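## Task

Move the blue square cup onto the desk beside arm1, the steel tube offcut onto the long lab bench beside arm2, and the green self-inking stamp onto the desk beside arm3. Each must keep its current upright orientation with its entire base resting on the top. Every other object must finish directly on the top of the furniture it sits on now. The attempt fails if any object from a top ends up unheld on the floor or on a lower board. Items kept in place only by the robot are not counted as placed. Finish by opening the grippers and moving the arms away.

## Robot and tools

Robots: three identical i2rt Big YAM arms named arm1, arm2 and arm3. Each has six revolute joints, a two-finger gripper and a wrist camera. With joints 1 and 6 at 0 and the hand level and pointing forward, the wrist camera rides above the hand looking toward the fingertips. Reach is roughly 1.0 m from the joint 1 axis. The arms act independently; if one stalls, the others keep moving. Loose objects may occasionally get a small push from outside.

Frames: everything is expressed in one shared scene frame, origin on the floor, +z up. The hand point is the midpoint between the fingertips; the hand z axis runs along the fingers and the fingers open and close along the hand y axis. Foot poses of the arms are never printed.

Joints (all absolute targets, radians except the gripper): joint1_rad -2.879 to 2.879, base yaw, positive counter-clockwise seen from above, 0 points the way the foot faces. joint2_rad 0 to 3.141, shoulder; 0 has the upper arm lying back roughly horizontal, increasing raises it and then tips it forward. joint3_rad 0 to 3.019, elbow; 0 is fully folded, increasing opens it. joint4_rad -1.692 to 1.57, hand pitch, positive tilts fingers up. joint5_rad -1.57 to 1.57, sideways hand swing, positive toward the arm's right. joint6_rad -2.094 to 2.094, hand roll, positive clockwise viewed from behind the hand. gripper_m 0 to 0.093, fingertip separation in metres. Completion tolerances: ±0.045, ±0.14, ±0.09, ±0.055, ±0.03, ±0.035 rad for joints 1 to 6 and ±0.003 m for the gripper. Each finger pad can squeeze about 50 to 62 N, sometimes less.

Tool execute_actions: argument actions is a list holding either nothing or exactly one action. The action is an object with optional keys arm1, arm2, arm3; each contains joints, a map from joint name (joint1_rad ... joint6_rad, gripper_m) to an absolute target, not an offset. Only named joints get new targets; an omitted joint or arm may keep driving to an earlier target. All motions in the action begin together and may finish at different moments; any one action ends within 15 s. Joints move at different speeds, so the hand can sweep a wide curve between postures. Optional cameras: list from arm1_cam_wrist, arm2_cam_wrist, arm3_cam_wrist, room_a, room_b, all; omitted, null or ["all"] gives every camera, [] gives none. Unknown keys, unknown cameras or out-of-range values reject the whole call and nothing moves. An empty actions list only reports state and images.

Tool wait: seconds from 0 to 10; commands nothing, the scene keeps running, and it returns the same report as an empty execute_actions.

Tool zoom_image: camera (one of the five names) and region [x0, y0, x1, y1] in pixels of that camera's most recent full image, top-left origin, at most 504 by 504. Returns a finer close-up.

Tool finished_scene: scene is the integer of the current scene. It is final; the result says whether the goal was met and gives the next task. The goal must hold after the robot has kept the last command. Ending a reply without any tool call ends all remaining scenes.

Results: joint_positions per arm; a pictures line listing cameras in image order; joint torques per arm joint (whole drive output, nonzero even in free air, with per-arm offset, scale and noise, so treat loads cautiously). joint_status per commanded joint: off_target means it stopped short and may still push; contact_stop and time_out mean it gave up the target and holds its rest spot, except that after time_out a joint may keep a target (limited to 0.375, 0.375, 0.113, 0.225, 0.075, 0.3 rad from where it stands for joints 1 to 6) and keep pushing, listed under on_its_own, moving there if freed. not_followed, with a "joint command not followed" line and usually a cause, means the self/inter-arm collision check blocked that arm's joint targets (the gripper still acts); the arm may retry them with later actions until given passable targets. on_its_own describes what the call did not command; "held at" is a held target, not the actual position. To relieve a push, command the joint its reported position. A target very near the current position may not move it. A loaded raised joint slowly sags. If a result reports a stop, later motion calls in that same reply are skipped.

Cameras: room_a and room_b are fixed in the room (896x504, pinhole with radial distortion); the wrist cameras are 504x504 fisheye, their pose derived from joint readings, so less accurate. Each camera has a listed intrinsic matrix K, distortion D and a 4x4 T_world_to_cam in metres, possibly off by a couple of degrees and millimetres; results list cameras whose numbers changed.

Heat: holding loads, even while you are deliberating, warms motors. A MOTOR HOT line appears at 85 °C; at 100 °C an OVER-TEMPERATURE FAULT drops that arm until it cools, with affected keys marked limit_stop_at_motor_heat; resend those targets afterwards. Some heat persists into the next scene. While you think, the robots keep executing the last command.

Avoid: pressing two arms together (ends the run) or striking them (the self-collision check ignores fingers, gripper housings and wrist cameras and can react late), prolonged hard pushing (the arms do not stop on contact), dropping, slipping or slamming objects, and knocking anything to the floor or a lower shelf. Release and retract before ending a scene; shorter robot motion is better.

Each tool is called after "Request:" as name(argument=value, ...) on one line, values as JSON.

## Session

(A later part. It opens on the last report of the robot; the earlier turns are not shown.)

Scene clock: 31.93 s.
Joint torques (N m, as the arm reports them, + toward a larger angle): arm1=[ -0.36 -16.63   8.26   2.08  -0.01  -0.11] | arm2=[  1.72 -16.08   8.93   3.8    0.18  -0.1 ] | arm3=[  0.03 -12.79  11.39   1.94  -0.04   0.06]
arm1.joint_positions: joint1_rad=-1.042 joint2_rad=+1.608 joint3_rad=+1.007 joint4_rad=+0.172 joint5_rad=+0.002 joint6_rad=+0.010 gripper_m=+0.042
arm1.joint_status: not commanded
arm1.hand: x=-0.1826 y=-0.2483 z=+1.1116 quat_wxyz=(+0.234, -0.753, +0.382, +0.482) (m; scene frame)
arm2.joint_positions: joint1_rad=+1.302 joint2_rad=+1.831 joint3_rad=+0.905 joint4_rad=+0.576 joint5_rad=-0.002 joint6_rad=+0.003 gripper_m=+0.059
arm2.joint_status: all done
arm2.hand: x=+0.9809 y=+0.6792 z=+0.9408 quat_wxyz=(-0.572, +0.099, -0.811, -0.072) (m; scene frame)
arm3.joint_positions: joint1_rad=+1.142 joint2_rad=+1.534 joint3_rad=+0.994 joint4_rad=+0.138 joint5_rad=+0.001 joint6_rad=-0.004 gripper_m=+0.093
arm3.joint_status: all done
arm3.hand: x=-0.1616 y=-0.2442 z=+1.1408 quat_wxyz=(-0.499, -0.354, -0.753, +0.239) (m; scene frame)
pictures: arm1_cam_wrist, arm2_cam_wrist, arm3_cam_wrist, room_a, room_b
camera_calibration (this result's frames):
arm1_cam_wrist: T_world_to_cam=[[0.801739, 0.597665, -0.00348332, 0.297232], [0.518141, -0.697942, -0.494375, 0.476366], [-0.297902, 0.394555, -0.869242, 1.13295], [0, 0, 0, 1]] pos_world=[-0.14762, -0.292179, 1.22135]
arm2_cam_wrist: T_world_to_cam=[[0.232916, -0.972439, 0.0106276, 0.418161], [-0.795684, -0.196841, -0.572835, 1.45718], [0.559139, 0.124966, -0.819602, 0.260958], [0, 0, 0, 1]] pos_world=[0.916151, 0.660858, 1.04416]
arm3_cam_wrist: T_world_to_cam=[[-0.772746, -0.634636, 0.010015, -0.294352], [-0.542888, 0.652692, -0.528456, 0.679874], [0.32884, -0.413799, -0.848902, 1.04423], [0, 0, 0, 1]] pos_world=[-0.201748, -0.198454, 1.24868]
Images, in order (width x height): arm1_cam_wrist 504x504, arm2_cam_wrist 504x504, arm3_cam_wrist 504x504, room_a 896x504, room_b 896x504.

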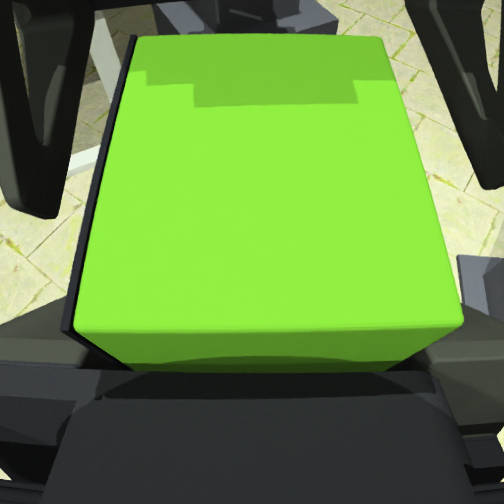

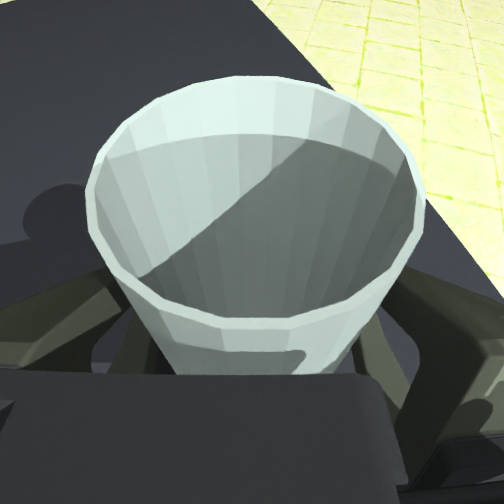

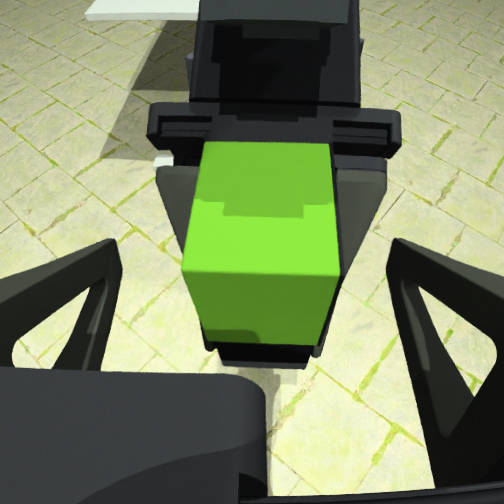

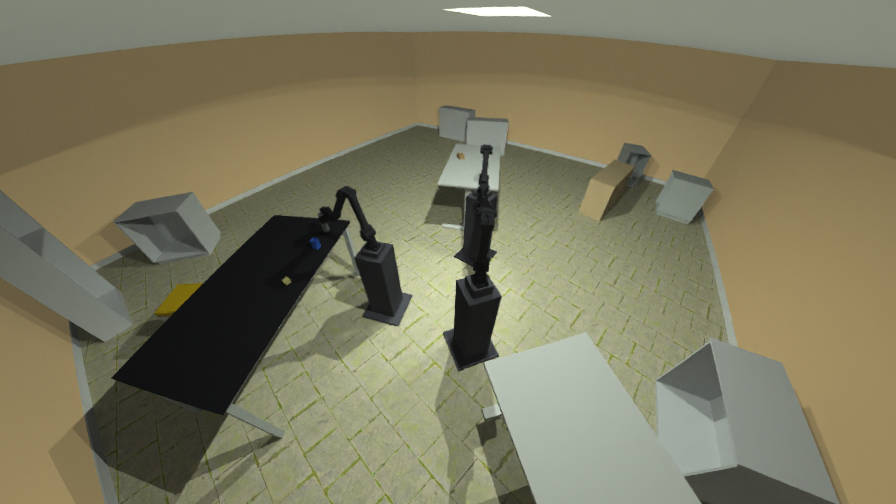

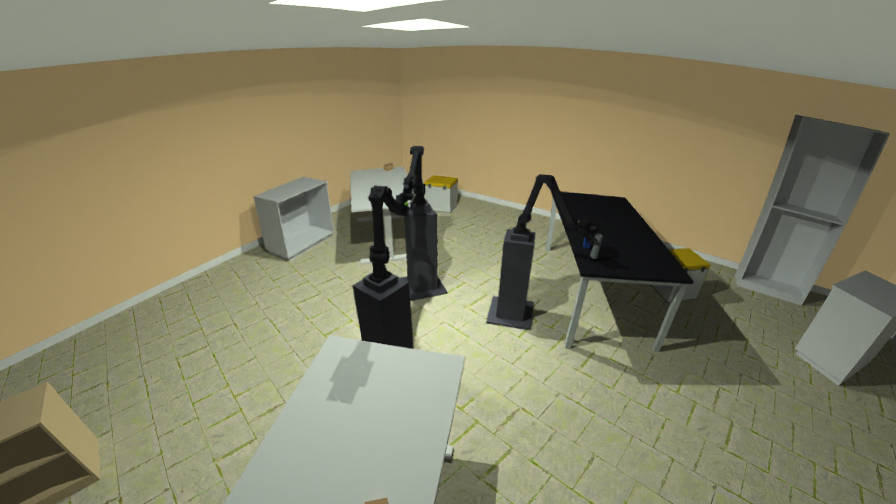

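Request:
execute_actions(actions=[{"arm2":{"joints":{"joint2_rad":1.9,"joint4_rad":0.74}},"arm3":{"joints":{"joint1_rad":1.118,"joint2_rad":1.575,"joint3_rad":1.07}}}], cameras=["arm1_cam_wrist","arm3_cam_wrist"])

Scene clock: 33.67 s.
Joint torques (N m, as the arm reports them, + toward a larger angle): arm1=[ -0.22 -16.08   8.25   2.3   -0.04  -0.13] | arm2=[  1.4  -14.46   8.48   3.29   0.23  -0.07] | arm3=[ -0.51 -12.68  11.25   1.87  -0.05   0.05]
arm1.joint_positions: joint1_rad=-1.042 joint2_rad=+1.608 joint3_rad=+1.007 joint4_rad=+0.172 joint5_rad=+0.002 joint6_rad=+0.010 gripper_m=+0.042
arm1.joint_status: not commanded
arm1.hand: x=-0.1826 y=-0.2483 z=+1.1116 quat_wxyz=(+0.234, -0.753, +0.382, +0.482) (m; scene frame)
arm2.joint_positions: joint1_rad=+1.302 joint2_rad=+1.924 joint3_rad=+0.907 joint4_rad=+0.706 joint5_rad=-0.002 joint6_rad=+0.003 gripper_m=+0.059
arm2.joint_status: all done
arm2.hand: x=+0.9869 y=+0.6807 z=+0.9135 quat_wxyz=(-0.588, +0.098, -0.800, -0.074) (m; scene frame)
arm3.joint_positions: joint1_rad=+1.134 joint2_rad=+1.563 joint3_rad=+1.021 joint4_rad=+0.138 joint5_rad=+0.001 joint6_rad=-0.004 gripper_m=+0.093
arm3.joint_status: all done
arm3.hand: x=-0.1589 y=-0.2553 z=+1.1383 quat_wxyz=(-0.498, -0.357, -0.752, +0.241) (m; scene frame)
pictures: arm1_cam_wrist, arm3_cam_wrist
camera_calibration (this result's frames):
arm1_cam_wrist: T_world_to_cam=[[0.801739, 0.597665, -0.00348332, 0.297232], [0.518141, -0.697942, -0.494375, 0.476366], [-0.297902, 0.394555, -0.869242, 1.13295], [0, 0, 0, 1]] pos_world=[-0.14762, -0.292179, 1.22135]
arm3_cam_wrist: T_world_to_cam=[[-0.777559, -0.628731, 0.0099701, -0.298434], [-0.538371, 0.65745, -0.527177, 0.687746], [0.324898, -0.415279, -0.849697, 1.03658], [0, 0, 0, 1]] pos_world=[-0.19857, -0.209324, 1.24632]
Images, in order (width x height): arm1_cam_wrist 504x504, arm3_cam_wrist 504x504.

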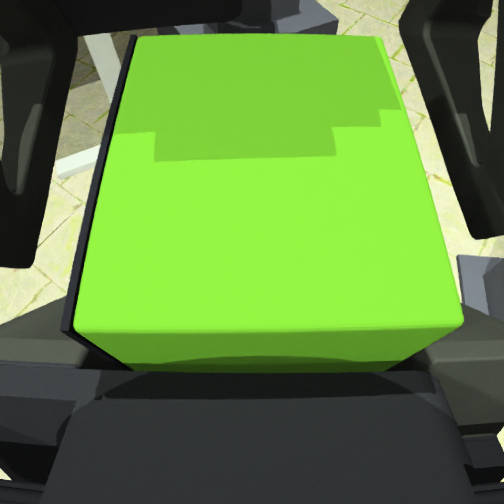

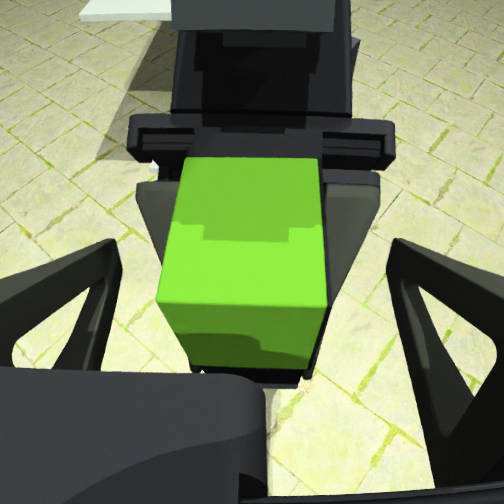

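Request:
execute_actions(actions=[{"arm2":{"joints":{"joint2_rad":1.95,"joint4_rad":0.77}},"arm3":{"joints":{"joint1_rad":1.14,"joint2_rad":1.56,"gripper_m":0.02}}}], cameras=["arm1_cam_wrist","arm2_cam_wrist"])

Scene clock: 35.33 s.
Joint torques (N m, as the arm reports them, + toward a larger angle): arm1=[  0.22 -15.37   8.24   1.94   0.04  -0.02] | arm2=[  1.12 -11.92   8.34   2.97   0.23  -0.12] | arm3=[  1.31 -13.    11.17   1.82  -0.05   0.04]
arm1.joint_positions: joint1_rad=-1.041 joint2_rad=+1.608 joint3_rad=+1.007 joint4_rad=+0.171 joint5_rad=-0.001 joint6_rad=+0.002 gripper_m=+0.042
arm1.joint_status: not commanded
arm1.hand: x=-0.1834 y=-0.2490 z=+1.1114 quat_wxyz=(+0.234, -0.755, +0.379, +0.482) (m; scene frame)
arm2.joint_positions: joint1_rad=+1.302 joint2_rad=+1.940 joint3_rad=+0.907 joint4_rad=+0.745 joint5_rad=-0.002 joint6_rad=+0.003 gripper_m=+0.059
arm2.joint_status: all done
arm2.hand: x=+0.9886 y=+0.6811 z=+0.9125 quat_wxyz=(-0.597, +0.097, -0.793, -0.075) (m; scene frame)
arm3.joint_positions: joint1_rad=+1.135 joint2_rad=+1.563 joint3_rad=+1.021 joint4_rad=+0.137 joint5_rad=+0.001 joint6_rad=-0.005 gripper_m=+0.044
arm3.joint_status: gripper_m off_target (ended at +0.044, target +0.020); the others done
arm3.hand: x=-0.1587 y=-0.2551 z=+1.1382 quat_wxyz=(-0.498, -0.357, -0.753, +0.241) (m; scene frame)
pictures: arm1_cam_wrist, arm2_cam_wrist
camera_calibration (this result's frames):
arm1_cam_wrist: T_world_to_cam=[[0.797572, 0.603218, 0.00245874, 0.292262], [0.52552, -0.692827, -0.493782, 0.478178], [-0.296155, 0.395119, -0.869582, 1.13369], [0, 0, 0, 1]] pos_world=[-0.148644, -0.292945, 1.22123]
arm2_cam_wrist: T_world_to_cam=[[0.23234, -0.972583, 0.0100307, 0.419733], [-0.760294, -0.188039, -0.621767, 1.4511], [0.606606, 0.136835, -0.783138, 0.144902], [0, 0, 0, 1]] pos_world=[0.917847, 0.661261, 1.01152]
Images, in order (width x height): arm1_cam_wrist 504x504, arm2_cam_wrist 504x504.

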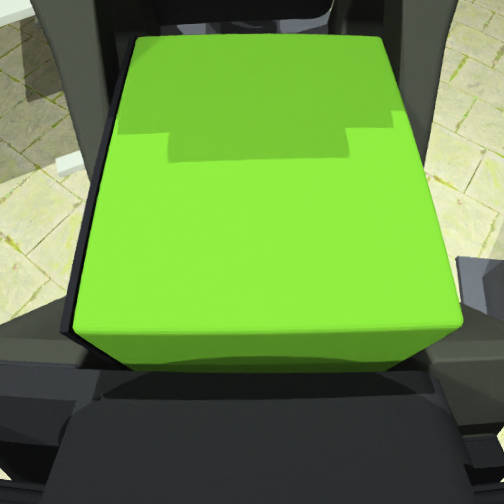

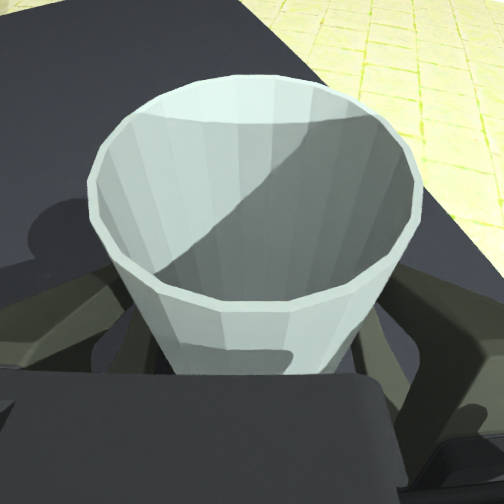

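Request:
execute_actions(actions=[{"arm2":{"joints":{"joint2_rad":1.92,"gripper_m":0.093}},"arm1":{"joints":{"gripper_m":0.093}}}], cameras=[])

Request:
execute_actions(actions=[{"arm2":{"joints":{"joint2_rad":1.84,"joint3_rad":0.425,"joint4_rad":1.05}},"arm1":{"joints":{"joint3_rad":0.85}},"arm3":{"joints":{"joint2_rad":1.19,"joint3_rad":0.66}}}], cameras=[])

Request:
execute_actions(actions=[{"arm2":{"joints":{"joint1_rad":1.66,"joint4_rad":0.99}},"arm1":{"joints":{"joint1_rad":-1.796,"joint2_rad":1.13,"joint3_rad":0.73,"joint4_rad":0.02}},"arm3":{"joints":{"joint1_rad":-1.45,"joint2_rad":1.6,"joint3_rad":0.8,"joint4_rad":0.4}}}], cameras=["arm2_cam_wrist","arm3_cam_wrist"])

Scene clock: 37.27 s.
Joint torques (N m, as the arm reports them, + toward a larger angle): arm1=[ -0.49 -16.58   7.92   2.27   0.01  -0.06] | arm2=[  1.23 -14.5    8.52   2.69   0.13  -0.14] | arm3=[  1.39 -13.37  11.36   1.94  -0.03   0.07]
arm1.joint_positions: joint1_rad=-1.041 joint2_rad=+1.608 joint3_rad=+1.007 joint4_rad=+0.171 joint5_rad=-0.001 joint6_rad=+0.002 gripper_m=+0.093
arm1.joint_status: all done
arm1.hand: x=-0.1834 y=-0.2490 z=+1.1114 quat_wxyz=(+0.234, -0.755, +0.379, +0.482) (m; scene frame)
arm2.joint_positions: joint1_rad=+1.302 joint2_rad=+1.940 joint3_rad=+0.907 joint4_rad=+0.750 joint5_rad=-0.002 joint6_rad=+0.003 gripper_m=+0.093
arm2.joint_status: all done
arm2.hand: x=+0.9890 y=+0.6812 z=+0.9141 quat_wxyz=(-0.599, +0.097, -0.791, -0.075) (m; scene frame)
arm3.joint_positions: joint1_rad=+1.135 joint2_rad=+1.563 joint3_rad=+1.021 joint4_rad=+0.137 joint5_rad=+0.001 joint6_rad=-0.005 gripper_m=+0.044
arm3.joint_status: not commanded
arm3.hand: x=-0.1587 y=-0.2551 z=+1.1382 quat_wxyz=(-0.498, -0.357, -0.753, +0.241) (m; scene frame)
pictures: none
No camera images: the call's "cameras" was empty. Leave "cameras" out to get every camera's image.

Scene clock: 38.50 s.
Joint torques (N m, as the arm reports them, + toward a larger angle): arm1=[ -0.76 -15.81   7.5    2.37   0.03  -0.03] | arm2=[ 0.93 -8.56  2.62  2.63  0.19 -0.08] | arm3=[ 1.29 -7.41  8.69  2.13 -0.06  0.07]
arm1.joint_positions: joint1_rad=-1.041 joint2_rad=+1.608 joint3_rad=+0.834 joint4_rad=+0.166 joint5_rad=-0.001 joint6_rad=+0.002 gripper_m=+0.093
arm1.joint_status: all done
arm1.hand: x=-0.1451 y=-0.3009 z=+1.0232 quat_wxyz=(+0.200, -0.795, +0.398, +0.413) (m; scene frame)
arm2.joint_positions: joint1_rad=+1.302 joint2_rad=+1.844 joint3_rad=+0.425 joint4_rad=+1.030 joint5_rad=-0.002 joint6_rad=+0.003 gripper_m=+0.093
arm2.joint_status: all done
arm2.hand: x=+0.8159 y=+0.6379 z=+0.8561 quat_wxyz=(-0.556, +0.101, -0.822, -0.070) (m; scene frame)
arm3.joint_positions: joint1_rad=+1.135 joint2_rad=+1.186 joint3_rad=+0.651 joint4_rad=+0.134 joint5_rad=+0.001 joint6_rad=-0.005 gripper_m=+0.044
arm3.joint_status: all done
arm3.hand: x=-0.2482 y=-0.1442 z=+1.1372 quat_wxyz=(-0.499, -0.357, -0.752, +0.242) (m; scene frame)
pictures: none
No camera images: the call's "cameras" was empty. Leave "cameras" out to get every camera's image.

Scene clock: 40.83 s.
Joint torques (N m, as the arm reports them, + toward a larger angle): arm1=[-1.17 -8.    9.41  2.04  0.03 -0.02] | arm2=[ 1.12 -8.85  2.55  1.37  0.14 -0.14] | arm3=[  1.31 -13.82   7.82   3.04  -0.04   0.09]
arm1.joint_positions: joint1_rad=-1.793 joint2_rad=+1.121 joint3_rad=+0.713 joint4_rad=+0.020 joint5_rad=+0.001 joint6_rad=+0.002 gripper_m=+0.093
arm1.joint_status: all done
arm1.hand: x=+0.2561 y=-0.2667 z=+1.1798 quat_wxyz=(+0.410, -0.558, +0.620, +0.369) (m; scene frame)
arm2.joint_positions: joint1_rad=+1.662 joint2_rad=+1.844 joint3_rad=+0.425 joint4_rad=+0.995 joint5_rad=+0.000 joint6_rad=+0.003 gripper_m=+0.093
arm2.joint_status: all done
arm2.hand: x=+0.7433 y=+0.7907 z=+0.8479 quat_wxyz=(-0.521, +0.249, -0.800, -0.162) (m; scene frame)
arm3.joint_positions: joint1_rad=-1.448 joint2_rad=+1.619 joint3_rad=+0.780 joint4_rad=+0.381 joint5_rad=+0.001 joint6_rad=-0.005 gripper_m=+0.044
arm3.joint_status: all done
arm3.hand: x=-1.1118 y=+0.4341 z=+1.0293 quat_wxyz=(+0.087, -0.838, +0.140, +0.520) (m; scene frame)
pictures: arm2_cam_wrist, arm3_cam_wrist
camera_calibration (this result's frames):
arm2_cam_wrist: T_world_to_cam=[[0.559516, -0.828689, 0.0147362, 0.223073], [-0.708615, -0.487515, -0.510092, 1.34878], [0.429892, 0.274962, -0.859994, 0.315395], [0, 0, 0, 1]] pos_world=[0.695368, 0.755687, 0.955953]
arm3_cam_wrist: T_world_to_cam=[[0.324706, 0.945809, 0.00327217, -0.0560049], [0.833766, -0.284604, -0.473113, 1.54288], [-0.446543, 0.156351, -0.880996, 0.466189], [0, 0, 0, 1]] pos_world=[-1.06004, 0.419189, 1.14085]
Images, in order (width x height): arm2_cam_wrist 504x504, arm3_cam_wrist 504x504.

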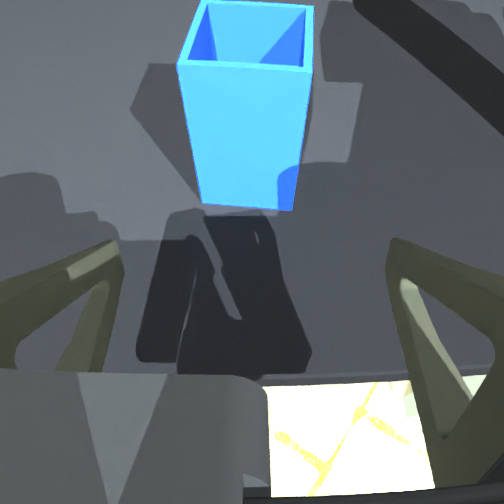

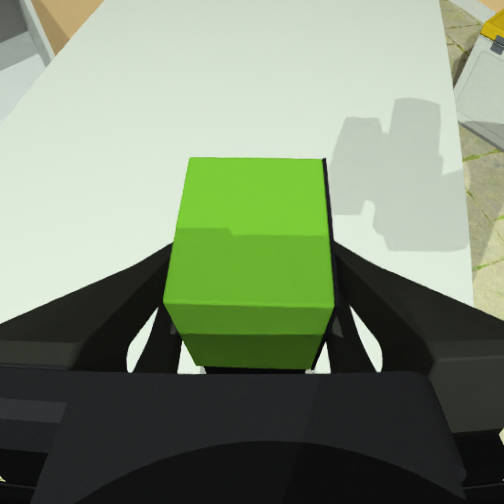

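Request:
execute_actions(actions=[{"arm2":{"joints":{"joint1_rad":1.675,"joint2_rad":2.06,"joint3_rad":0.765,"joint4_rad":0.865}},"arm3":{"joints":{"joint2_rad":2.325,"joint3_rad":1.01,"joint4_rad":0.95}}}], cameras=["arm2_cam_wrist","arm3_cam_wrist"])

Request:
execute_actions(actions=[{"arm2":{"joints":{"gripper_m":0.03}},"arm3":{"joints":{"joint2_rad":2.385,"joint4_rad":0.995}}}], cameras=["arm2_cam_wrist"])

Scene clock: 50.43 s.
Joint torques (N m, as the arm reports them, + toward a larger angle): arm1=[-0.84 -6.95  8.99  2.2  -0.01 -0.06] | arm2=[  2.04 -11.84   4.42   1.59   0.14  -0.12] | arm3=[  0.85 -17.97   4.1    2.89  -0.06   0.06]
arm1.joint_positions: joint1_rad=-1.793 joint2_rad=+1.121 joint3_rad=+0.713 joint4_rad=+0.020 joint5_rad=+0.001 joint6_rad=+0.002 gripper_m=+0.093
arm1.joint_status: not commanded
arm1.hand: x=+0.2561 y=-0.2667 z=+1.1798 quat_wxyz=(+0.410, -0.558, +0.620, +0.369) (m; scene frame)
arm2.joint_positions: joint1_rad=+1.667 joint2_rad=+2.067 joint3_rad=+0.750 joint4_rad=+0.868 joint5_rad=-0.001 joint6_rad=+0.004 gripper_m=+0.093
arm2.joint_status: all done
arm2.hand: x=+0.8308 y=+0.8545 z=+0.8051 quat_wxyz=(-0.510, +0.253, -0.806, -0.160) (m; scene frame)
arm3.joint_positions: joint1_rad=-1.448 joint2_rad=+2.344 joint3_rad=+0.994 joint4_rad=+0.929 joint5_rad=+0.001 joint6_rad=-0.005 gripper_m=+0.044
arm3.joint_status: all done
arm3.hand: x=-1.1673 y=+0.4520 z=+0.7970 quat_wxyz=(+0.089, -0.829, +0.139, +0.535) (m; scene frame)
pictures: arm2_cam_wrist, arm3_cam_wrist
camera_calibration (this result's frames):
arm2_cam_wrist: T_world_to_cam=[[0.563854, -0.825755, 0.0140188, 0.221989], [-0.716823, -0.497761, -0.488262, 1.41808], [0.410163, 0.265259, -0.872585, 0.258309], [0, 0, 0, 1]] pos_world=[0.785391, 0.820652, 0.914677]
arm3_cam_wrist: T_world_to_cam=[[0.32515, 0.945658, 0.00299718, -0.0533347], [0.816863, -0.279266, -0.504723, 1.48738], [-0.476458, 0.166559, -0.863276, 0.180358], [0, 0, 0, 1]] pos_world=[-1.11171, 0.435772, 0.906574]
Images, in order (width x height): arm2_cam_wrist 504x504, arm3_cam_wrist 504x504.

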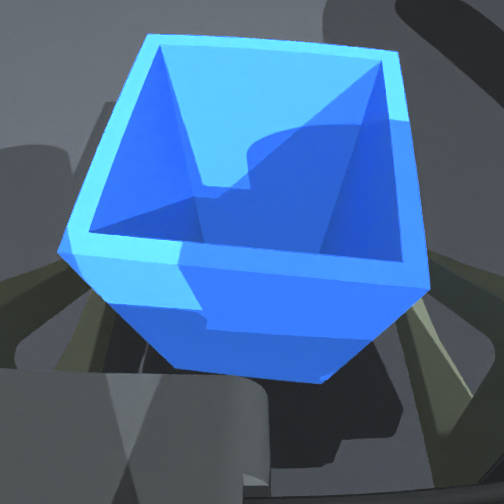

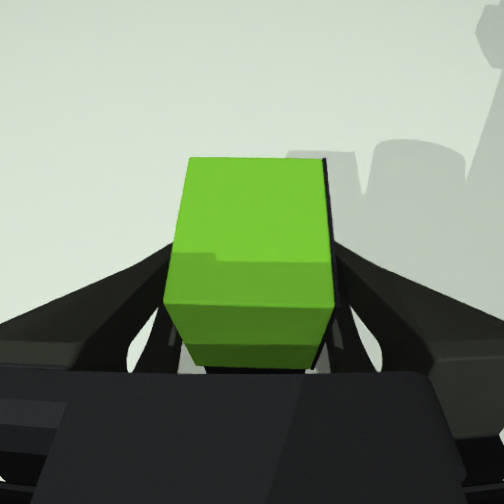

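Scene clock: 51.20 s.
Joint torques (N m, as the arm reports them, + toward a larger angle): arm1=[-0.94 -7.95  9.15  2.29 -0.03 -0.04] | arm2=[  2.32 -12.81   4.42   1.63   0.15  -0.13] | arm3=[  0.24 -15.75   3.66   3.11  -0.03   0.09]
arm1.joint_positions: joint1_rad=-1.793 joint2_rad=+1.121 joint3_rad=+0.713 joint4_rad=+0.020 joint5_rad=+0.001 joint6_rad=+0.002 gripper_m=+0.093
arm1.joint_status: not commanded
arm1.hand: x=+0.2561 y=-0.2667 z=+1.1798 quat_wxyz=(+0.410, -0.558, +0.620, +0.369) (m; scene frame)
arm2.joint_positions: joint1_rad=+1.667 joint2_rad=+2.067 joint3_rad=+0.750 joint4_rad=+0.868 joint5_rad=-0.001 joint6_rad=+0.004 gripper_m=+0.053
arm2.joint_status: gripper_m off_target (ended at +0.053, target +0.030)
arm2.hand: x=+0.8307 y=+0.8545 z=+0.8051 quat_wxyz=(-0.510, +0.253, -0.806, -0.161) (m; scene frame)
arm3.joint_positions: joint1_rad=-1.448 joint2_rad=+2.375 joint3_rad=+0.994 joint4_rad=+0.976 joint5_rad=+0.001 joint6_rad=-0.005 gripper_m=+0.044
arm3.joint_status: all done
arm3.hand: x=-1.1641 y=+0.4508 z=+0.7882 quat_wxyz=(+0.091, -0.824, +0.138, +0.541) (m; scene frame)
pictures: arm2_cam_wrist
camera_calibration (this result's frames):
arm2_cam_wrist: T_world_to_cam=[[0.564144, -0.82556, 0.0138595, 0.221777], [-0.71685, -0.498048, -0.487928, 1.418], [0.409716, 0.265326, -0.872774, 0.258722], [0, 0, 0, 1]] pos_world=[0.785377, 0.820676, 0.914613]
Images, in order (width x height): arm2_cam_wrist 504x504.

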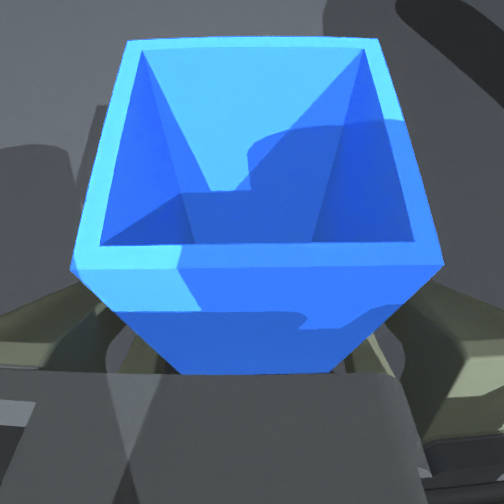

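Request:
execute_actions(actions=[{"arm2":{"joints":{"joint2_rad":1.8,"joint3_rad":0.85,"joint4_rad":0.6}},"arm3":{"joints":{"joint2_rad":2.415}}}], cameras=[])

Request:
execute_actions(actions=[{"arm2":{"joints":{"joint2_rad":1.51,"joint3_rad":1.2,"joint4_rad":-0.09}}}], cameras=["arm3_cam_wrist"])

Scene clock: 53.40 s.
Joint torques (N m, as the arm reports them, + toward a larger angle): arm1=[-1.64 -7.43  9.18  2.11 -0.05 -0.02] | arm2=[  2.87 -11.95   7.87   1.82   0.18  -0.15] | arm3=[  1.17 -14.37   3.87   2.46  -0.06   0.06]
arm1.joint_positions: joint1_rad=-1.793 joint2_rad=+1.121 joint3_rad=+0.713 joint4_rad=+0.020 joint5_rad=+0.001 joint6_rad=+0.002 gripper_m=+0.093
arm1.joint_status: not commanded
arm1.hand: x=+0.2561 y=-0.2667 z=+1.1798 quat_wxyz=(+0.410, -0.558, +0.620, +0.369) (m; scene frame)
arm2.joint_positions: joint1_rad=+1.667 joint2_rad=+1.801 joint3_rad=+0.820 joint4_rad=+0.600 joint5_rad=-0.001 joint6_rad=+0.004 gripper_m=+0.053
arm2.joint_status: all done
arm2.hand: x=+0.8590 y=+0.8746 z=+0.9251 quat_wxyz=(-0.537, +0.248, -0.788, -0.169) (m; scene frame)
arm3.joint_positions: joint1_rad=-1.448 joint2_rad=+2.382 joint3_rad=+0.994 joint4_rad=+0.988 joint5_rad=+0.001 joint6_rad=-0.005 gripper_m=+0.044
arm3.joint_status: all done
arm3.hand: x=-1.1637 y=+0.4507 z=+0.7872 quat_wxyz=(+0.091, -0.823, +0.138, +0.544) (m; scene frame)
pictures: none
No camera images: the call's "cameras" was empty. Leave "cameras" out to get every camera's image.

Scene clock: 54.90 s.
Joint torques (N m, as the arm reports them, + toward a larger angle): arm1=[-1.38 -7.98  9.26  2.17 -0.02 -0.03] | arm2=[  1.94 -12.82   9.8    1.78   0.15  -0.14] | arm3=[  0.7  -14.33   3.85   2.35  -0.1    0.09]
arm1.joint_positions: joint1_rad=-1.793 joint2_rad=+1.121 joint3_rad=+0.713 joint4_rad=+0.020 joint5_rad=+0.001 joint6_rad=+0.002 gripper_m=+0.093
arm1.joint_status: not commanded
arm1.hand: x=+0.2561 y=-0.2667 z=+1.1798 quat_wxyz=(+0.410, -0.558, +0.620, +0.369) (m; scene frame)
arm2.joint_positions: joint1_rad=+1.667 joint2_rad=+1.529 joint3_rad=+1.182 joint4_rad=-0.093 joint5_rad=-0.001 joint6_rad=+0.004 gripper_m=+0.053
arm2.joint_status: all done
arm2.hand: x=+0.8907 y=+0.8976 z=+1.1278 quat_wxyz=(-0.514, +0.252, -0.804, -0.162) (m; scene frame)
arm3.joint_positions: joint1_rad=-1.448 joint2_rad=+2.382 joint3_rad=+0.994 joint4_rad=+0.988 joint5_rad=+0.001 joint6_rad=-0.005 gripper_m=+0.044
arm3.joint_status: not commanded
arm3.hand: x=-1.1637 y=+0.4507 z=+0.7872 quat_wxyz=(+0.091, -0.823, +0.138, +0.544) (m; scene frame)
pictures: arm3_cam_wrist
camera_calibration (this result's frames):
arm3_cam_wrist: T_world_to_cam=[[0.325321, 0.945599, 0.00303198, -0.053049], [0.806267, -0.275707, -0.523373, 1.47994], [-0.494065, 0.172709, -0.852098, 0.141722], [0, 0, 0, 1]] pos_world=[-1.10595, 0.433716, 0.895481]
Images, in order (width x height): arm3_cam_wrist 504x504.

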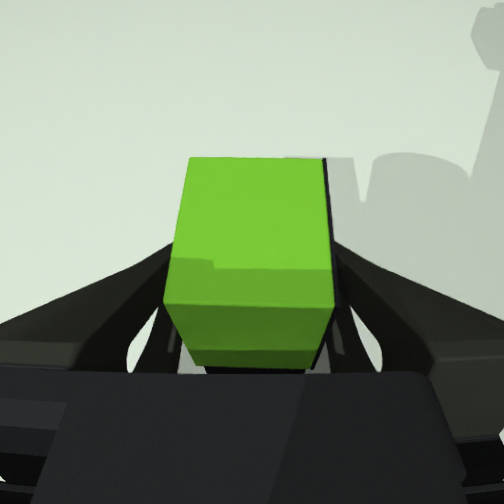

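Request:
execute_actions(actions=[{"arm2":{"joints":{"joint1_rad":-0.628}},"arm3":{"joints":{"joint2_rad":2.38,"gripper_m":0.093}}}], cameras=["arm1_cam_wrist"])

Scene clock: 57.47 s.
Joint torques (N m, as the arm reports them, + toward a larger angle): arm1=[-0.75 -8.02  9.29  2.08 -0.06 -0.04] | arm2=[  2.65 -12.91   9.65   1.84   0.02  -0.13] | arm3=[  1.13 -17.11   3.86   2.45  -0.06   0.04]
arm1.joint_positions: joint1_rad=-1.793 joint2_rad=+1.121 joint3_rad=+0.713 joint4_rad=+0.020 joint5_rad=+0.001 joint6_rad=+0.002 gripper_m=+0.093
arm1.joint_status: not commanded
arm1.hand: x=+0.2561 y=-0.2667 z=+1.1798 quat_wxyz=(+0.410, -0.558, +0.620, +0.369) (m; scene frame)
arm2.joint_positions: joint1_rad=-0.635 joint2_rad=+1.529 joint3_rad=+1.182 joint4_rad=-0.093 joint5_rad=+0.002 joint6_rad=+0.004 gripper_m=+0.053
arm2.joint_status: all done
arm2.hand: x=+0.2726 y=-0.1279 z=+1.1222 quat_wxyz=(-0.357, -0.635, -0.557, +0.399) (m; scene frame)
arm3.joint_positions: joint1_rad=-1.448 joint2_rad=+2.382 joint3_rad=+0.994 joint4_rad=+0.988 joint5_rad=+0.001 joint6_rad=-0.005 gripper_m=+0.093
arm3.joint_status: all done
arm3.hand: x=-1.1637 y=+0.4507 z=+0.7872 quat_wxyz=(+0.091, -0.823, +0.138, +0.544) (m; scene frame)
pictures: arm1_cam_wrist
camera_calibration (this result's frames):
arm1_cam_wrist: T_world_to_cam=[[0.994295, -0.105879, 0.0129034, -0.299502], [-0.0832544, -0.846009, -0.526628, 0.42251], [0.0666754, 0.52255, -0.849998, 1.24826], [0, 0, 0, 1]] pos_world=[0.249741, -0.326542, 1.28739]
Images, in order (width x height): arm1_cam_wrist 504x504.

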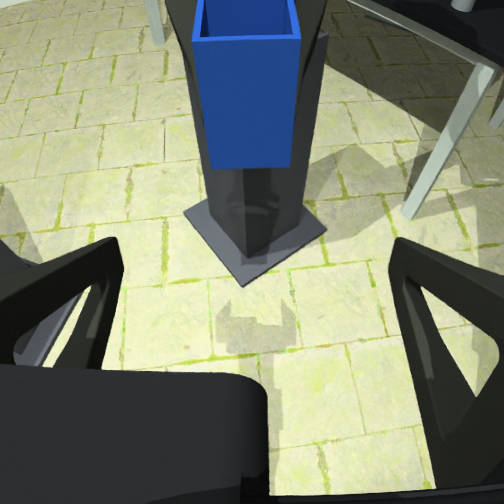

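Request:
execute_actions(actions=[{"arm1":{"joints":{"joint1_rad":-1.778,"joint2_rad":1.51,"joint3_rad":1.078,"joint4_rad":0.145}},"arm3":{"joints":{"joint2_rad":1.6,"joint3_rad":0.7}}}], cameras=["arm1_cam_wrist","arm2_cam_wrist"])

Scene clock: 59.40 s.
Joint torques (N m, as the arm reports them, + toward a larger angle): arm1=[ -0.51 -14.75  11.27   2.8    0.03  -0.1 ] | arm2=[  2.21 -12.62   9.67   1.73   0.05  -0.1 ] | arm3=[  0.88 -10.66   6.18   2.39  -0.06   0.07]
arm1.joint_positions: joint1_rad=-1.790 joint2_rad=+1.516 joint3_rad=+1.031 joint4_rad=+0.131 joint5_rad=+0.001 joint6_rad=+0.002 gripper_m=+0.093
arm1.joint_status: all done
arm1.hand: x=+0.2689 y=-0.1263 z=+1.1703 quat_wxyz=(+0.420, -0.552, +0.612, +0.379) (m; scene frame)
arm2.joint_positions: joint1_rad=-0.635 joint2_rad=+1.529 joint3_rad=+1.182 joint4_rad=-0.093 joint5_rad=+0.002 joint6_rad=+0.004 gripper_m=+0.053
arm2.joint_status: not commanded
arm2.hand: x=+0.2726 y=-0.1279 z=+1.1222 quat_wxyz=(-0.357, -0.635, -0.557, +0.399) (m; scene frame)
arm3.joint_positions: joint1_rad=-1.448 joint2_rad=+1.592 joint3_rad=+0.700 joint4_rad=+0.988 joint5_rad=+0.001 joint6_rad=-0.005 gripper_m=+0.093
arm3.joint_status: all done
arm3.hand: x=-1.1107 y=+0.4344 z=+1.1504 quat_wxyz=(+0.123, -0.664, +0.112, +0.729) (m; scene frame)
pictures: arm1_cam_wrist, arm2_cam_wrist
camera_calibration (this result's frames):
arm1_cam_wrist: T_world_to_cam=[[0.994533, -0.103644, 0.0127627, -0.296902], [-0.0791342, -0.827745, -0.555497, 0.572339], [0.0681384, 0.55145, -0.831421, 1.14749], [0, 0, 0, 1]] pos_world=[0.262382, -0.189806, 1.27577]
arm2_cam_wrist: T_world_to_cam=[[-0.990979, 0.133917, 0.00508146, 0.277741], [0.114427, 0.86527, -0.488072, 0.631251], [-0.0697582, -0.483088, -0.872788, 1.05984], [0, 0, 0, 1]] pos_world=[0.276937, -0.0714012, 1.2317]
Images, in order (width x height): arm1_cam_wrist 504x504, arm2_cam_wrist 504x504.

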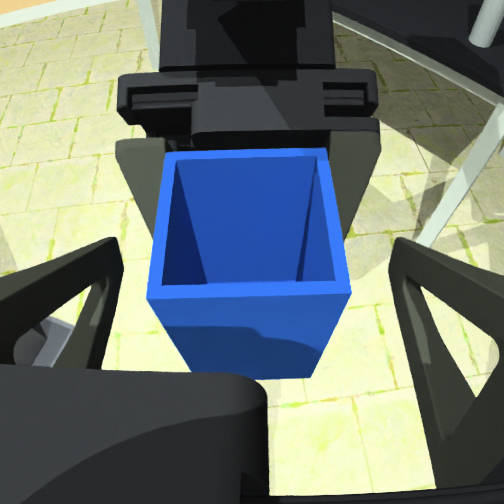

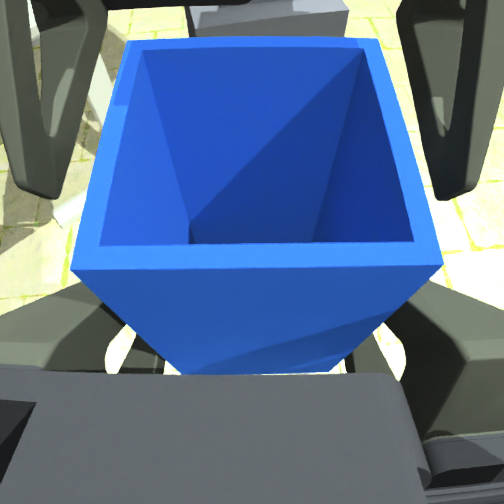

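Request:
execute_actions(actions=[{"arm1":{"joints":{"joint2_rad":1.543}}}], cameras=[])

Request:
execute_actions(actions=[{"arm1":{"joints":{"joint2_rad":1.525,"gripper_m":0.03}}}], cameras=["arm1_cam_wrist"])

Scene clock: 60.90 s.
Joint torques (N m, as the arm reports them, + toward a larger angle): arm1=[  0.1  -14.94  10.96   2.53  -0.03   0.08] | arm2=[  2.02 -12.76   9.53   1.83  -0.01  -0.15] | arm3=[  0.29 -10.83   6.18   2.4   -0.05   0.07]
arm1.joint_positions: joint1_rad=-1.790 joint2_rad=+1.535 joint3_rad=+1.031 joint4_rad=+0.131 joint5_rad=+0.001 joint6_rad=+0.002 gripper_m=+0.093
arm1.joint_status: all done
arm1.hand: x=+0.2691 y=-0.1244 z=+1.1588 quat_wxyz=(+0.414, -0.556, +0.616, +0.374) (m; scene frame)
arm2.joint_positions: joint1_rad=-0.635 joint2_rad=+1.529 joint3_rad=+1.182 joint4_rad=-0.093 joint5_rad=+0.002 joint6_rad=+0.004 gripper_m=+0.053
arm2.joint_status: not commanded
arm2.hand: x=+0.2726 y=-0.1279 z=+1.1222 quat_wxyz=(-0.357, -0.635, -0.557, +0.399) (m; scene frame)
arm3.joint_positions: joint1_rad=-1.448 joint2_rad=+1.592 joint3_rad=+0.700 joint4_rad=+0.988 joint5_rad=+0.001 joint6_rad=-0.005 gripper_m=+0.093
arm3.joint_status: not commanded
arm3.hand: x=-1.1107 y=+0.4344 z=+1.1504 quat_wxyz=(+0.123, -0.664, +0.112, +0.729) (m; scene frame)
pictures: none
No camera images: the call's "cameras" was empty. Leave "cameras" out to get every camera's image.

Scene clock: 61.53 s.
Joint torques (N m, as the arm reports them, + toward a larger angle): arm1=[  0.34 -15.55  10.81   2.88   0.09   0.01] | arm2=[  2.5  -12.47   9.67   1.91   0.    -0.07] | arm3=[  0.99 -11.26   6.17   2.33  -0.03   0.08]
arm1.joint_positions: joint1_rad=-1.788 joint2_rad=+1.535 joint3_rad=+1.031 joint4_rad=+0.131 joint5_rad=-0.001 joint6_rad=-0.001 gripper_m=+0.053
arm1.joint_status: gripper_m off_target (ended at +0.053, target +0.030); the others done
arm1.hand: x=+0.2677 y=-0.1242 z=+1.1588 quat_wxyz=(+0.414, -0.558, +0.614, +0.375) (m; scene frame)
arm2.joint_positions: joint1_rad=-0.634 joint2_rad=+1.529 joint3_rad=+1.182 joint4_rad=-0.093 joint5_rad=+0.003 joint6_rad=+0.003 gripper_m=+0.053
arm2.joint_status: not commanded
arm2.hand: x=+0.2732 y=-0.1280 z=+1.1222 quat_wxyz=(-0.357, -0.635, -0.558, +0.399) (m; scene frame)
arm3.joint_positions: joint1_rad=-1.448 joint2_rad=+1.592 joint3_rad=+0.700 joint4_rad=+0.988 joint5_rad=+0.001 joint6_rad=-0.005 gripper_m=+0.093
arm3.joint_status: not commanded
arm3.hand: x=-1.1107 y=+0.4344 z=+1.1504 quat_wxyz=(+0.123, -0.664, +0.112, +0.729) (m; scene frame)
pictures: arm1_cam_wrist
camera_calibration (this result's frames):
arm1_cam_wrist: T_world_to_cam=[[0.995041, -0.0984343, 0.0142664, -0.296551], [-0.0751983, -0.838397, -0.539847, 0.547028], [0.0651004, 0.536097, -0.841642, 1.14757], [0, 0, 0, 1]] pos_world=[0.261508, -0.185776, 1.26539]
Images, in order (width x height): arm1_cam_wrist 504x504.

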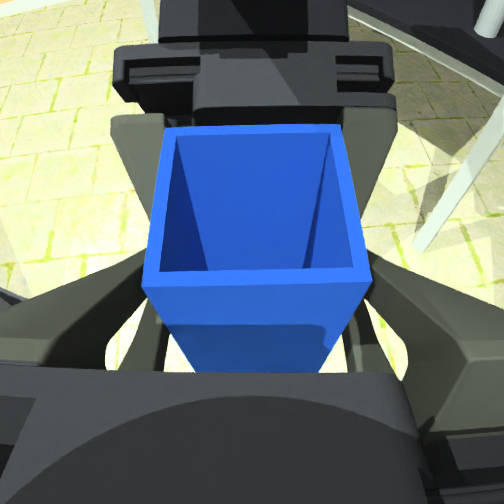

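Request:
execute_actions(actions=[{"arm2":{"joints":{"gripper_m":0.093}}}], cameras=[])

Request:
execute_actions(actions=[{"arm1":{"joints":{"joint2_rad":1.2,"joint3_rad":0.75}},"arm2":{"joints":{"joint3_rad":1.0}}}], cameras=[])

Request:
execute_actions(actions=[{"arm1":{"joints":{"joint1_rad":2.33,"joint2_rad":1.7,"joint4_rad":0.55}}}], cameras=[])

Request:
execute_actions(actions=[{"arm1":{"joints":{"joint2_rad":2.26,"joint3_rad":1.03,"joint4_rad":0.87}}}], cameras=[])

Request:
execute_actions(actions=[{"arm1":{"joints":{"joint2_rad":2.325,"joint4_rad":0.91}}}], cameras=["arm1_cam_wrist","room_b"])

Scene clock: 63.37 s.
Joint torques (N m, as the arm reports them, + toward a larger angle): arm1=[ -0.72 -15.31  11.08   2.47   0.09  -0.04] | arm2=[  1.73 -12.79   9.7    1.97  -0.01  -0.12] | arm3=[  1.   -10.72   6.12   2.45  -0.03   0.1 ]
arm1.joint_positions: joint1_rad=-1.788 joint2_rad=+1.535 joint3_rad=+1.031 joint4_rad=+0.131 joint5_rad=-0.001 joint6_rad=-0.001 gripper_m=+0.053
arm1.joint_status: not commanded
arm1.hand: x=+0.2677 y=-0.1242 z=+1.1588 quat_wxyz=(+0.414, -0.558, +0.614, +0.375) (m; scene frame)
arm2.joint_positions: joint1_rad=-0.634 joint2_rad=+1.529 joint3_rad=+1.182 joint4_rad=-0.093 joint5_rad=+0.002 joint6_rad=+0.003 gripper_m=+0.093
arm2.joint_status: all done
arm2.hand: x=+0.2735 y=-0.1280 z=+1.1222 quat_wxyz=(-0.357, -0.635, -0.558, +0.399) (m; scene frame)
arm3.joint_positions: joint1_rad=-1.448 joint2_rad=+1.592 joint3_rad=+0.700 joint4_rad=+0.988 joint5_rad=+0.001 joint6_rad=-0.005 gripper_m=+0.093
arm3.joint_status: not commanded
arm3.hand: x=-1.1107 y=+0.4344 z=+1.1504 quat_wxyz=(+0.123, -0.664, +0.112, +0.729) (m; scene frame)
pictures: none
No camera images: the call's "cameras" was empty. Leave "cameras" out to get every camera's image.

Scene clock: 64.50 s.
Joint torques (N m, as the arm reports them, + toward a larger angle): arm1=[ -0.25 -10.09   8.43   2.75   0.09   0.01] | arm2=[  2.31 -11.03   8.25   1.8    0.02  -0.11] | arm3=[  1.14 -11.01   5.98   2.41  -0.04   0.1 ]
arm1.joint_positions: joint1_rad=-1.788 joint2_rad=+1.199 joint3_rad=+0.742 joint4_rad=+0.131 joint5_rad=-0.001 joint6_rad=-0.001 gripper_m=+0.053
arm1.joint_status: all done
arm1.hand: x=+0.2562 y=-0.2397 z=+1.1842 quat_wxyz=(+0.428, -0.549, +0.604, +0.388) (m; scene frame)
arm2.joint_positions: joint1_rad=-0.634 joint2_rad=+1.518 joint3_rad=+0.993 joint4_rad=-0.094 joint5_rad=+0.002 joint6_rad=+0.003 gripper_m=+0.093
arm2.joint_status: all done
arm2.hand: x=+0.2808 y=-0.0734 z=+1.0239 quat_wxyz=(-0.306, -0.668, -0.587, +0.341) (m; scene frame)
arm3.joint_positions: joint1_rad=-1.448 joint2_rad=+1.592 joint3_rad=+0.700 joint4_rad=+0.988 joint5_rad=+0.001 joint6_rad=-0.005 gripper_m=+0.093
arm3.joint_status: not commanded
arm3.hand: x=-1.1107 y=+0.4344 z=+1.1504 quat_wxyz=(+0.123, -0.664, +0.112, +0.729) (m; scene frame)
pictures: none
No camera images: the call's "cameras" was empty. Leave "cameras" out to get every camera's image.

Scene clock: 67.60 s.
Joint torques (N m, as the arm reports them, + toward a larger angle): arm1=[ -0.87 -16.49   5.83   2.93   0.07  -0.01] | arm2=[  2.08 -10.8    8.12   1.81   0.03  -0.13] | arm3=[  1.22 -11.11   6.02   2.44  -0.04   0.08]
arm1.joint_positions: joint1_rad=+2.335 joint2_rad=+1.725 joint3_rad=+0.742 joint4_rad=+0.530 joint5_rad=-0.001 joint6_rad=-0.001 gripper_m=+0.053
arm1.joint_status: all done
arm1.hand: x=+0.6519 y=-1.1318 z=+1.0040 quat_wxyz=(-0.501, -0.282, -0.797, +0.184) (m; scene frame)
arm2.joint_positions: joint1_rad=-0.634 joint2_rad=+1.518 joint3_rad=+0.993 joint4_rad=-0.094 joint5_rad=+0.002 joint6_rad=+0.003 gripper_m=+0.093
arm2.joint_status: not commanded
arm2.hand: x=+0.2808 y=-0.0734 z=+1.0239 quat_wxyz=(-0.306, -0.668, -0.587, +0.341) (m; scene frame)
arm3.joint_positions: joint1_rad=-1.448 joint2_rad=+1.592 joint3_rad=+0.700 joint4_rad=+0.988 joint5_rad=+0.001 joint6_rad=-0.005 gripper_m=+0.093
arm3.joint_status: not commanded
arm3.hand: x=-1.1107 y=+0.4344 z=+1.1504 quat_wxyz=(+0.123, -0.664, +0.112, +0.729) (m; scene frame)
pictures: none
No camera images: the call's "cameras" was empty. Leave "cameras" out to get every camera's image.

Scene clock: 69.00 s.
Joint torques (N m, as the arm reports them, + toward a larger angle): arm1=[ -1.46 -21.09   4.42   2.48   0.    -0.01] | arm2=[  2.14 -11.04   8.03   1.73   0.03  -0.13] | arm3=[  0.75 -11.15   6.23   2.51  -0.08   0.07]
arm1.joint_positions: joint1_rad=+2.335 joint2_rad=+2.284 joint3_rad=+1.018 joint4_rad=+0.863 joint5_rad=-0.001 joint6_rad=+0.000 gripper_m=+0.053
arm1.joint_status: all done
arm1.hand: x=+0.7147 y=-1.1859 z=+0.8475 quat_wxyz=(-0.521, -0.278, -0.784, +0.191) (m; scene frame)
arm2.joint_positions: joint1_rad=-0.634 joint2_rad=+1.518 joint3_rad=+0.993 joint4_rad=-0.094 joint5_rad=+0.002 joint6_rad=+0.003 gripper_m=+0.093
arm2.joint_status: not commanded
arm2.hand: x=+0.2808 y=-0.0734 z=+1.0239 quat_wxyz=(-0.306, -0.668, -0.587, +0.341) (m; scene frame)
arm3.joint_positions: joint1_rad=-1.448 joint2_rad=+1.592 joint3_rad=+0.700 joint4_rad=+0.988 joint5_rad=+0.001 joint6_rad=-0.005 gripper_m=+0.093
arm3.joint_status: not commanded
arm3.hand: x=-1.1107 y=+0.4344 z=+1.1504 quat_wxyz=(+0.123, -0.664, +0.112, +0.729) (m; scene frame)
pictures: none
No camera images: the call's "cameras" was empty. Leave "cameras" out to get every camera's image.

Scene clock: 69.63 s.
Joint torques (N m, as the arm reports them, + toward a larger angle): arm1=[ -1.14 -16.62   4.28   2.53   0.02   0.02] | arm2=[  2.1  -10.71   7.99   1.64   0.04  -0.09] | arm3=[  1.51 -11.08   6.     2.41  -0.05   0.03]
arm1.joint_positions: joint1_rad=+2.335 joint2_rad=+2.298 joint3_rad=+1.018 joint4_rad=+0.900 joint5_rad=-0.001 joint6_rad=+0.000 gripper_m=+0.053
arm1.joint_status: all done
arm1.hand: x=+0.7149 y=-1.1861 z=+0.8464 quat_wxyz=(-0.529, -0.275, -0.778, +0.195) (m; scene frame)
arm2.joint_positions: joint1_rad=-0.634 joint2_rad=+1.518 joint3_rad=+0.993 joint4_rad=-0.094 joint5_rad=+0.002 joint6_rad=+0.003 gripper_m=+0.093
arm2.joint_status: not commanded
arm2.hand: x=+0.2808 y=-0.0734 z=+1.0239 quat_wxyz=(-0.306, -0.668, -0.587, +0.341) (m; scene frame)
arm3.joint_positions: joint1_rad=-1.448 joint2_rad=+1.592 joint3_rad=+0.700 joint4_rad=+0.988 joint5_rad=+0.001 joint6_rad=-0.005 gripper_m=+0.093
arm3.joint_status: not commanded
arm3.hand: x=-1.1107 y=+0.4344 z=+1.1504 quat_wxyz=(+0.123, -0.664, +0.112, +0.729) (m; scene frame)
pictures: arm1_cam_wrist, room_b
camera_calibration (this result's frames):
arm1_cam_wrist: T_world_to_cam=[[-0.635758, -0.771498, 0.024558, -0.482751], [-0.652196, 0.519885, -0.551688, 1.55534], [0.412859, -0.366757, -0.833689, 0.0986326], [0, 0, 0, 1]] pos_world=[0.666751, -1.14486, 0.952146]
Images, in order (width x height): arm1_cam_wrist 504x504, room_b 896x504.

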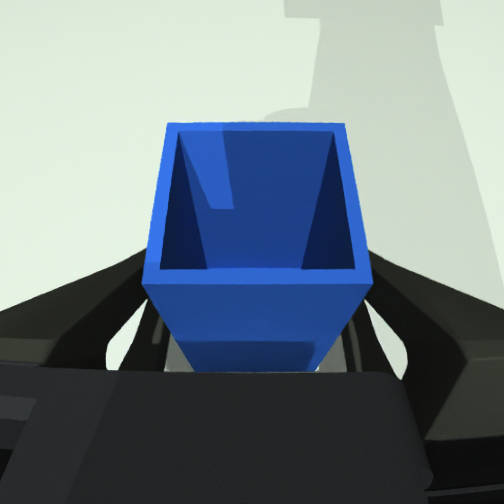

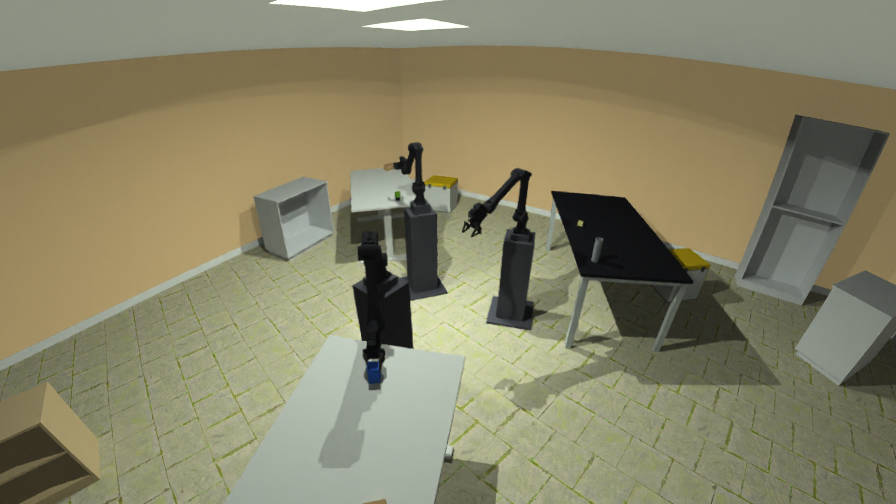

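Request:
execute_actions(actions=[{"arm1":{"joints":{"gripper_m":0.093}}}], cameras=[])

Request:
execute_actions(actions=[{"arm1":{"joints":{"joint2_rad":1.8,"joint3_rad":0.7}}}], cameras=["room_b"])

Request:
finished_scene(scene=2)

Scene clock: 70.80 s.
Joint torques (N m, as the arm reports them, + toward a larger angle): arm1=[ -2.13 -18.95   4.07   2.44   0.02   0.01] | arm2=[  2.38 -11.04   8.26   1.68   0.04  -0.12] | arm3=[  0.49 -11.29   6.23   2.45  -0.06   0.05]
arm1.joint_positions: joint1_rad=+2.335 joint2_rad=+2.316 joint3_rad=+1.018 joint4_rad=+0.901 joint5_rad=-0.001 joint6_rad=+0.000 gripper_m=+0.093
arm1.joint_status: all done
arm1.hand: x=+0.7118 y=-1.1837 z=+0.8350 quat_wxyz=(-0.523, -0.277, -0.783, +0.192) (m; scene frame)
arm2.joint_positions: joint1_rad=-0.634 joint2_rad=+1.518 joint3_rad=+0.993 joint4_rad=-0.094 joint5_rad=+0.002 joint6_rad=+0.003 gripper_m=+0.093
arm2.joint_status: not commanded
arm2.hand: x=+0.2808 y=-0.0734 z=+1.0239 quat_wxyz=(-0.306, -0.668, -0.587, +0.341) (m; scene frame)
arm3.joint_positions: joint1_rad=-1.448 joint2_rad=+1.592 joint3_rad=+0.700 joint4_rad=+0.988 joint5_rad=+0.001 joint6_rad=-0.005 gripper_m=+0.093
arm3.joint_status: not commanded
arm3.hand: x=-1.1107 y=+0.4344 z=+1.1504 quat_wxyz=(+0.123, -0.664, +0.112, +0.729) (m; scene frame)
pictures: none
No camera images: the call's "cameras" was empty. Leave "cameras" out to get every camera's image.

Scene clock: 72.10 s.
Joint torques (N m, as the arm reports them, + toward a larger angle): arm1=[ -0.36 -13.14   4.57   2.58   0.07   0.02] | arm2=[  2.52 -10.82   8.19   1.6    0.03  -0.13] | arm3=[  1.28 -10.83   6.08   2.35  -0.01   0.09]
arm1.joint_positions: joint1_rad=+2.335 joint2_rad=+1.791 joint3_rad=+0.699 joint4_rad=+0.902 joint5_rad=-0.001 joint6_rad=+0.000 gripper_m=+0.093
arm1.joint_status: all done
arm1.hand: x=+0.6582 y=-1.1367 z=+1.0348 quat_wxyz=(-0.601, -0.256, -0.725, +0.220) (m; scene frame)
arm2.joint_positions: joint1_rad=-0.634 joint2_rad=+1.518 joint3_rad=+0.993 joint4_rad=-0.094 joint5_rad=+0.002 joint6_rad=+0.003 gripper_m=+0.093
arm2.joint_status: not commanded
arm2.hand: x=+0.2808 y=-0.0734 z=+1.0239 quat_wxyz=(-0.306, -0.668, -0.587, +0.341) (m; scene frame)
arm3.joint_positions: joint1_rad=-1.448 joint2_rad=+1.592 joint3_rad=+0.700 joint4_rad=+0.988 joint5_rad=+0.001 joint6_rad=-0.005 gripper_m=+0.093
arm3.joint_status: not commanded
arm3.hand: x=-1.1107 y=+0.4344 z=+1.1504 quat_wxyz=(+0.123, -0.664, +0.112, +0.729) (m; scene frame)
pictures: room_b
Images, in order (width x height): room_b 896x504.

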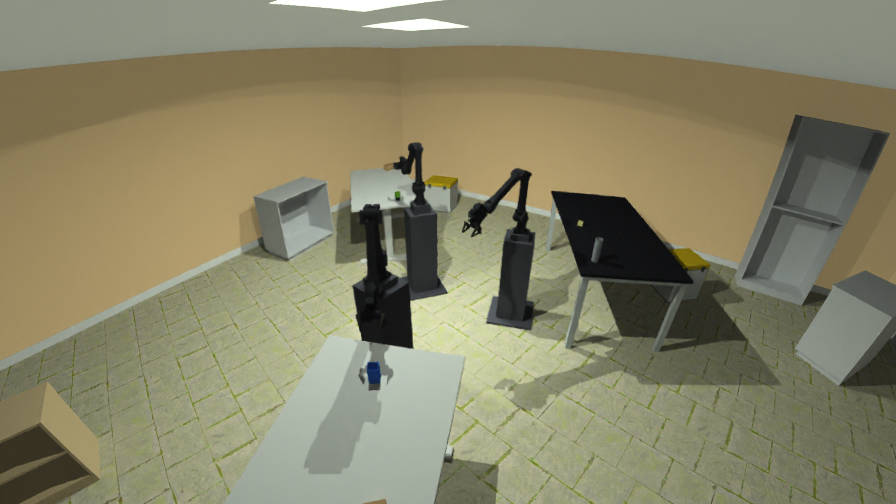

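The scene is finished: the task was done.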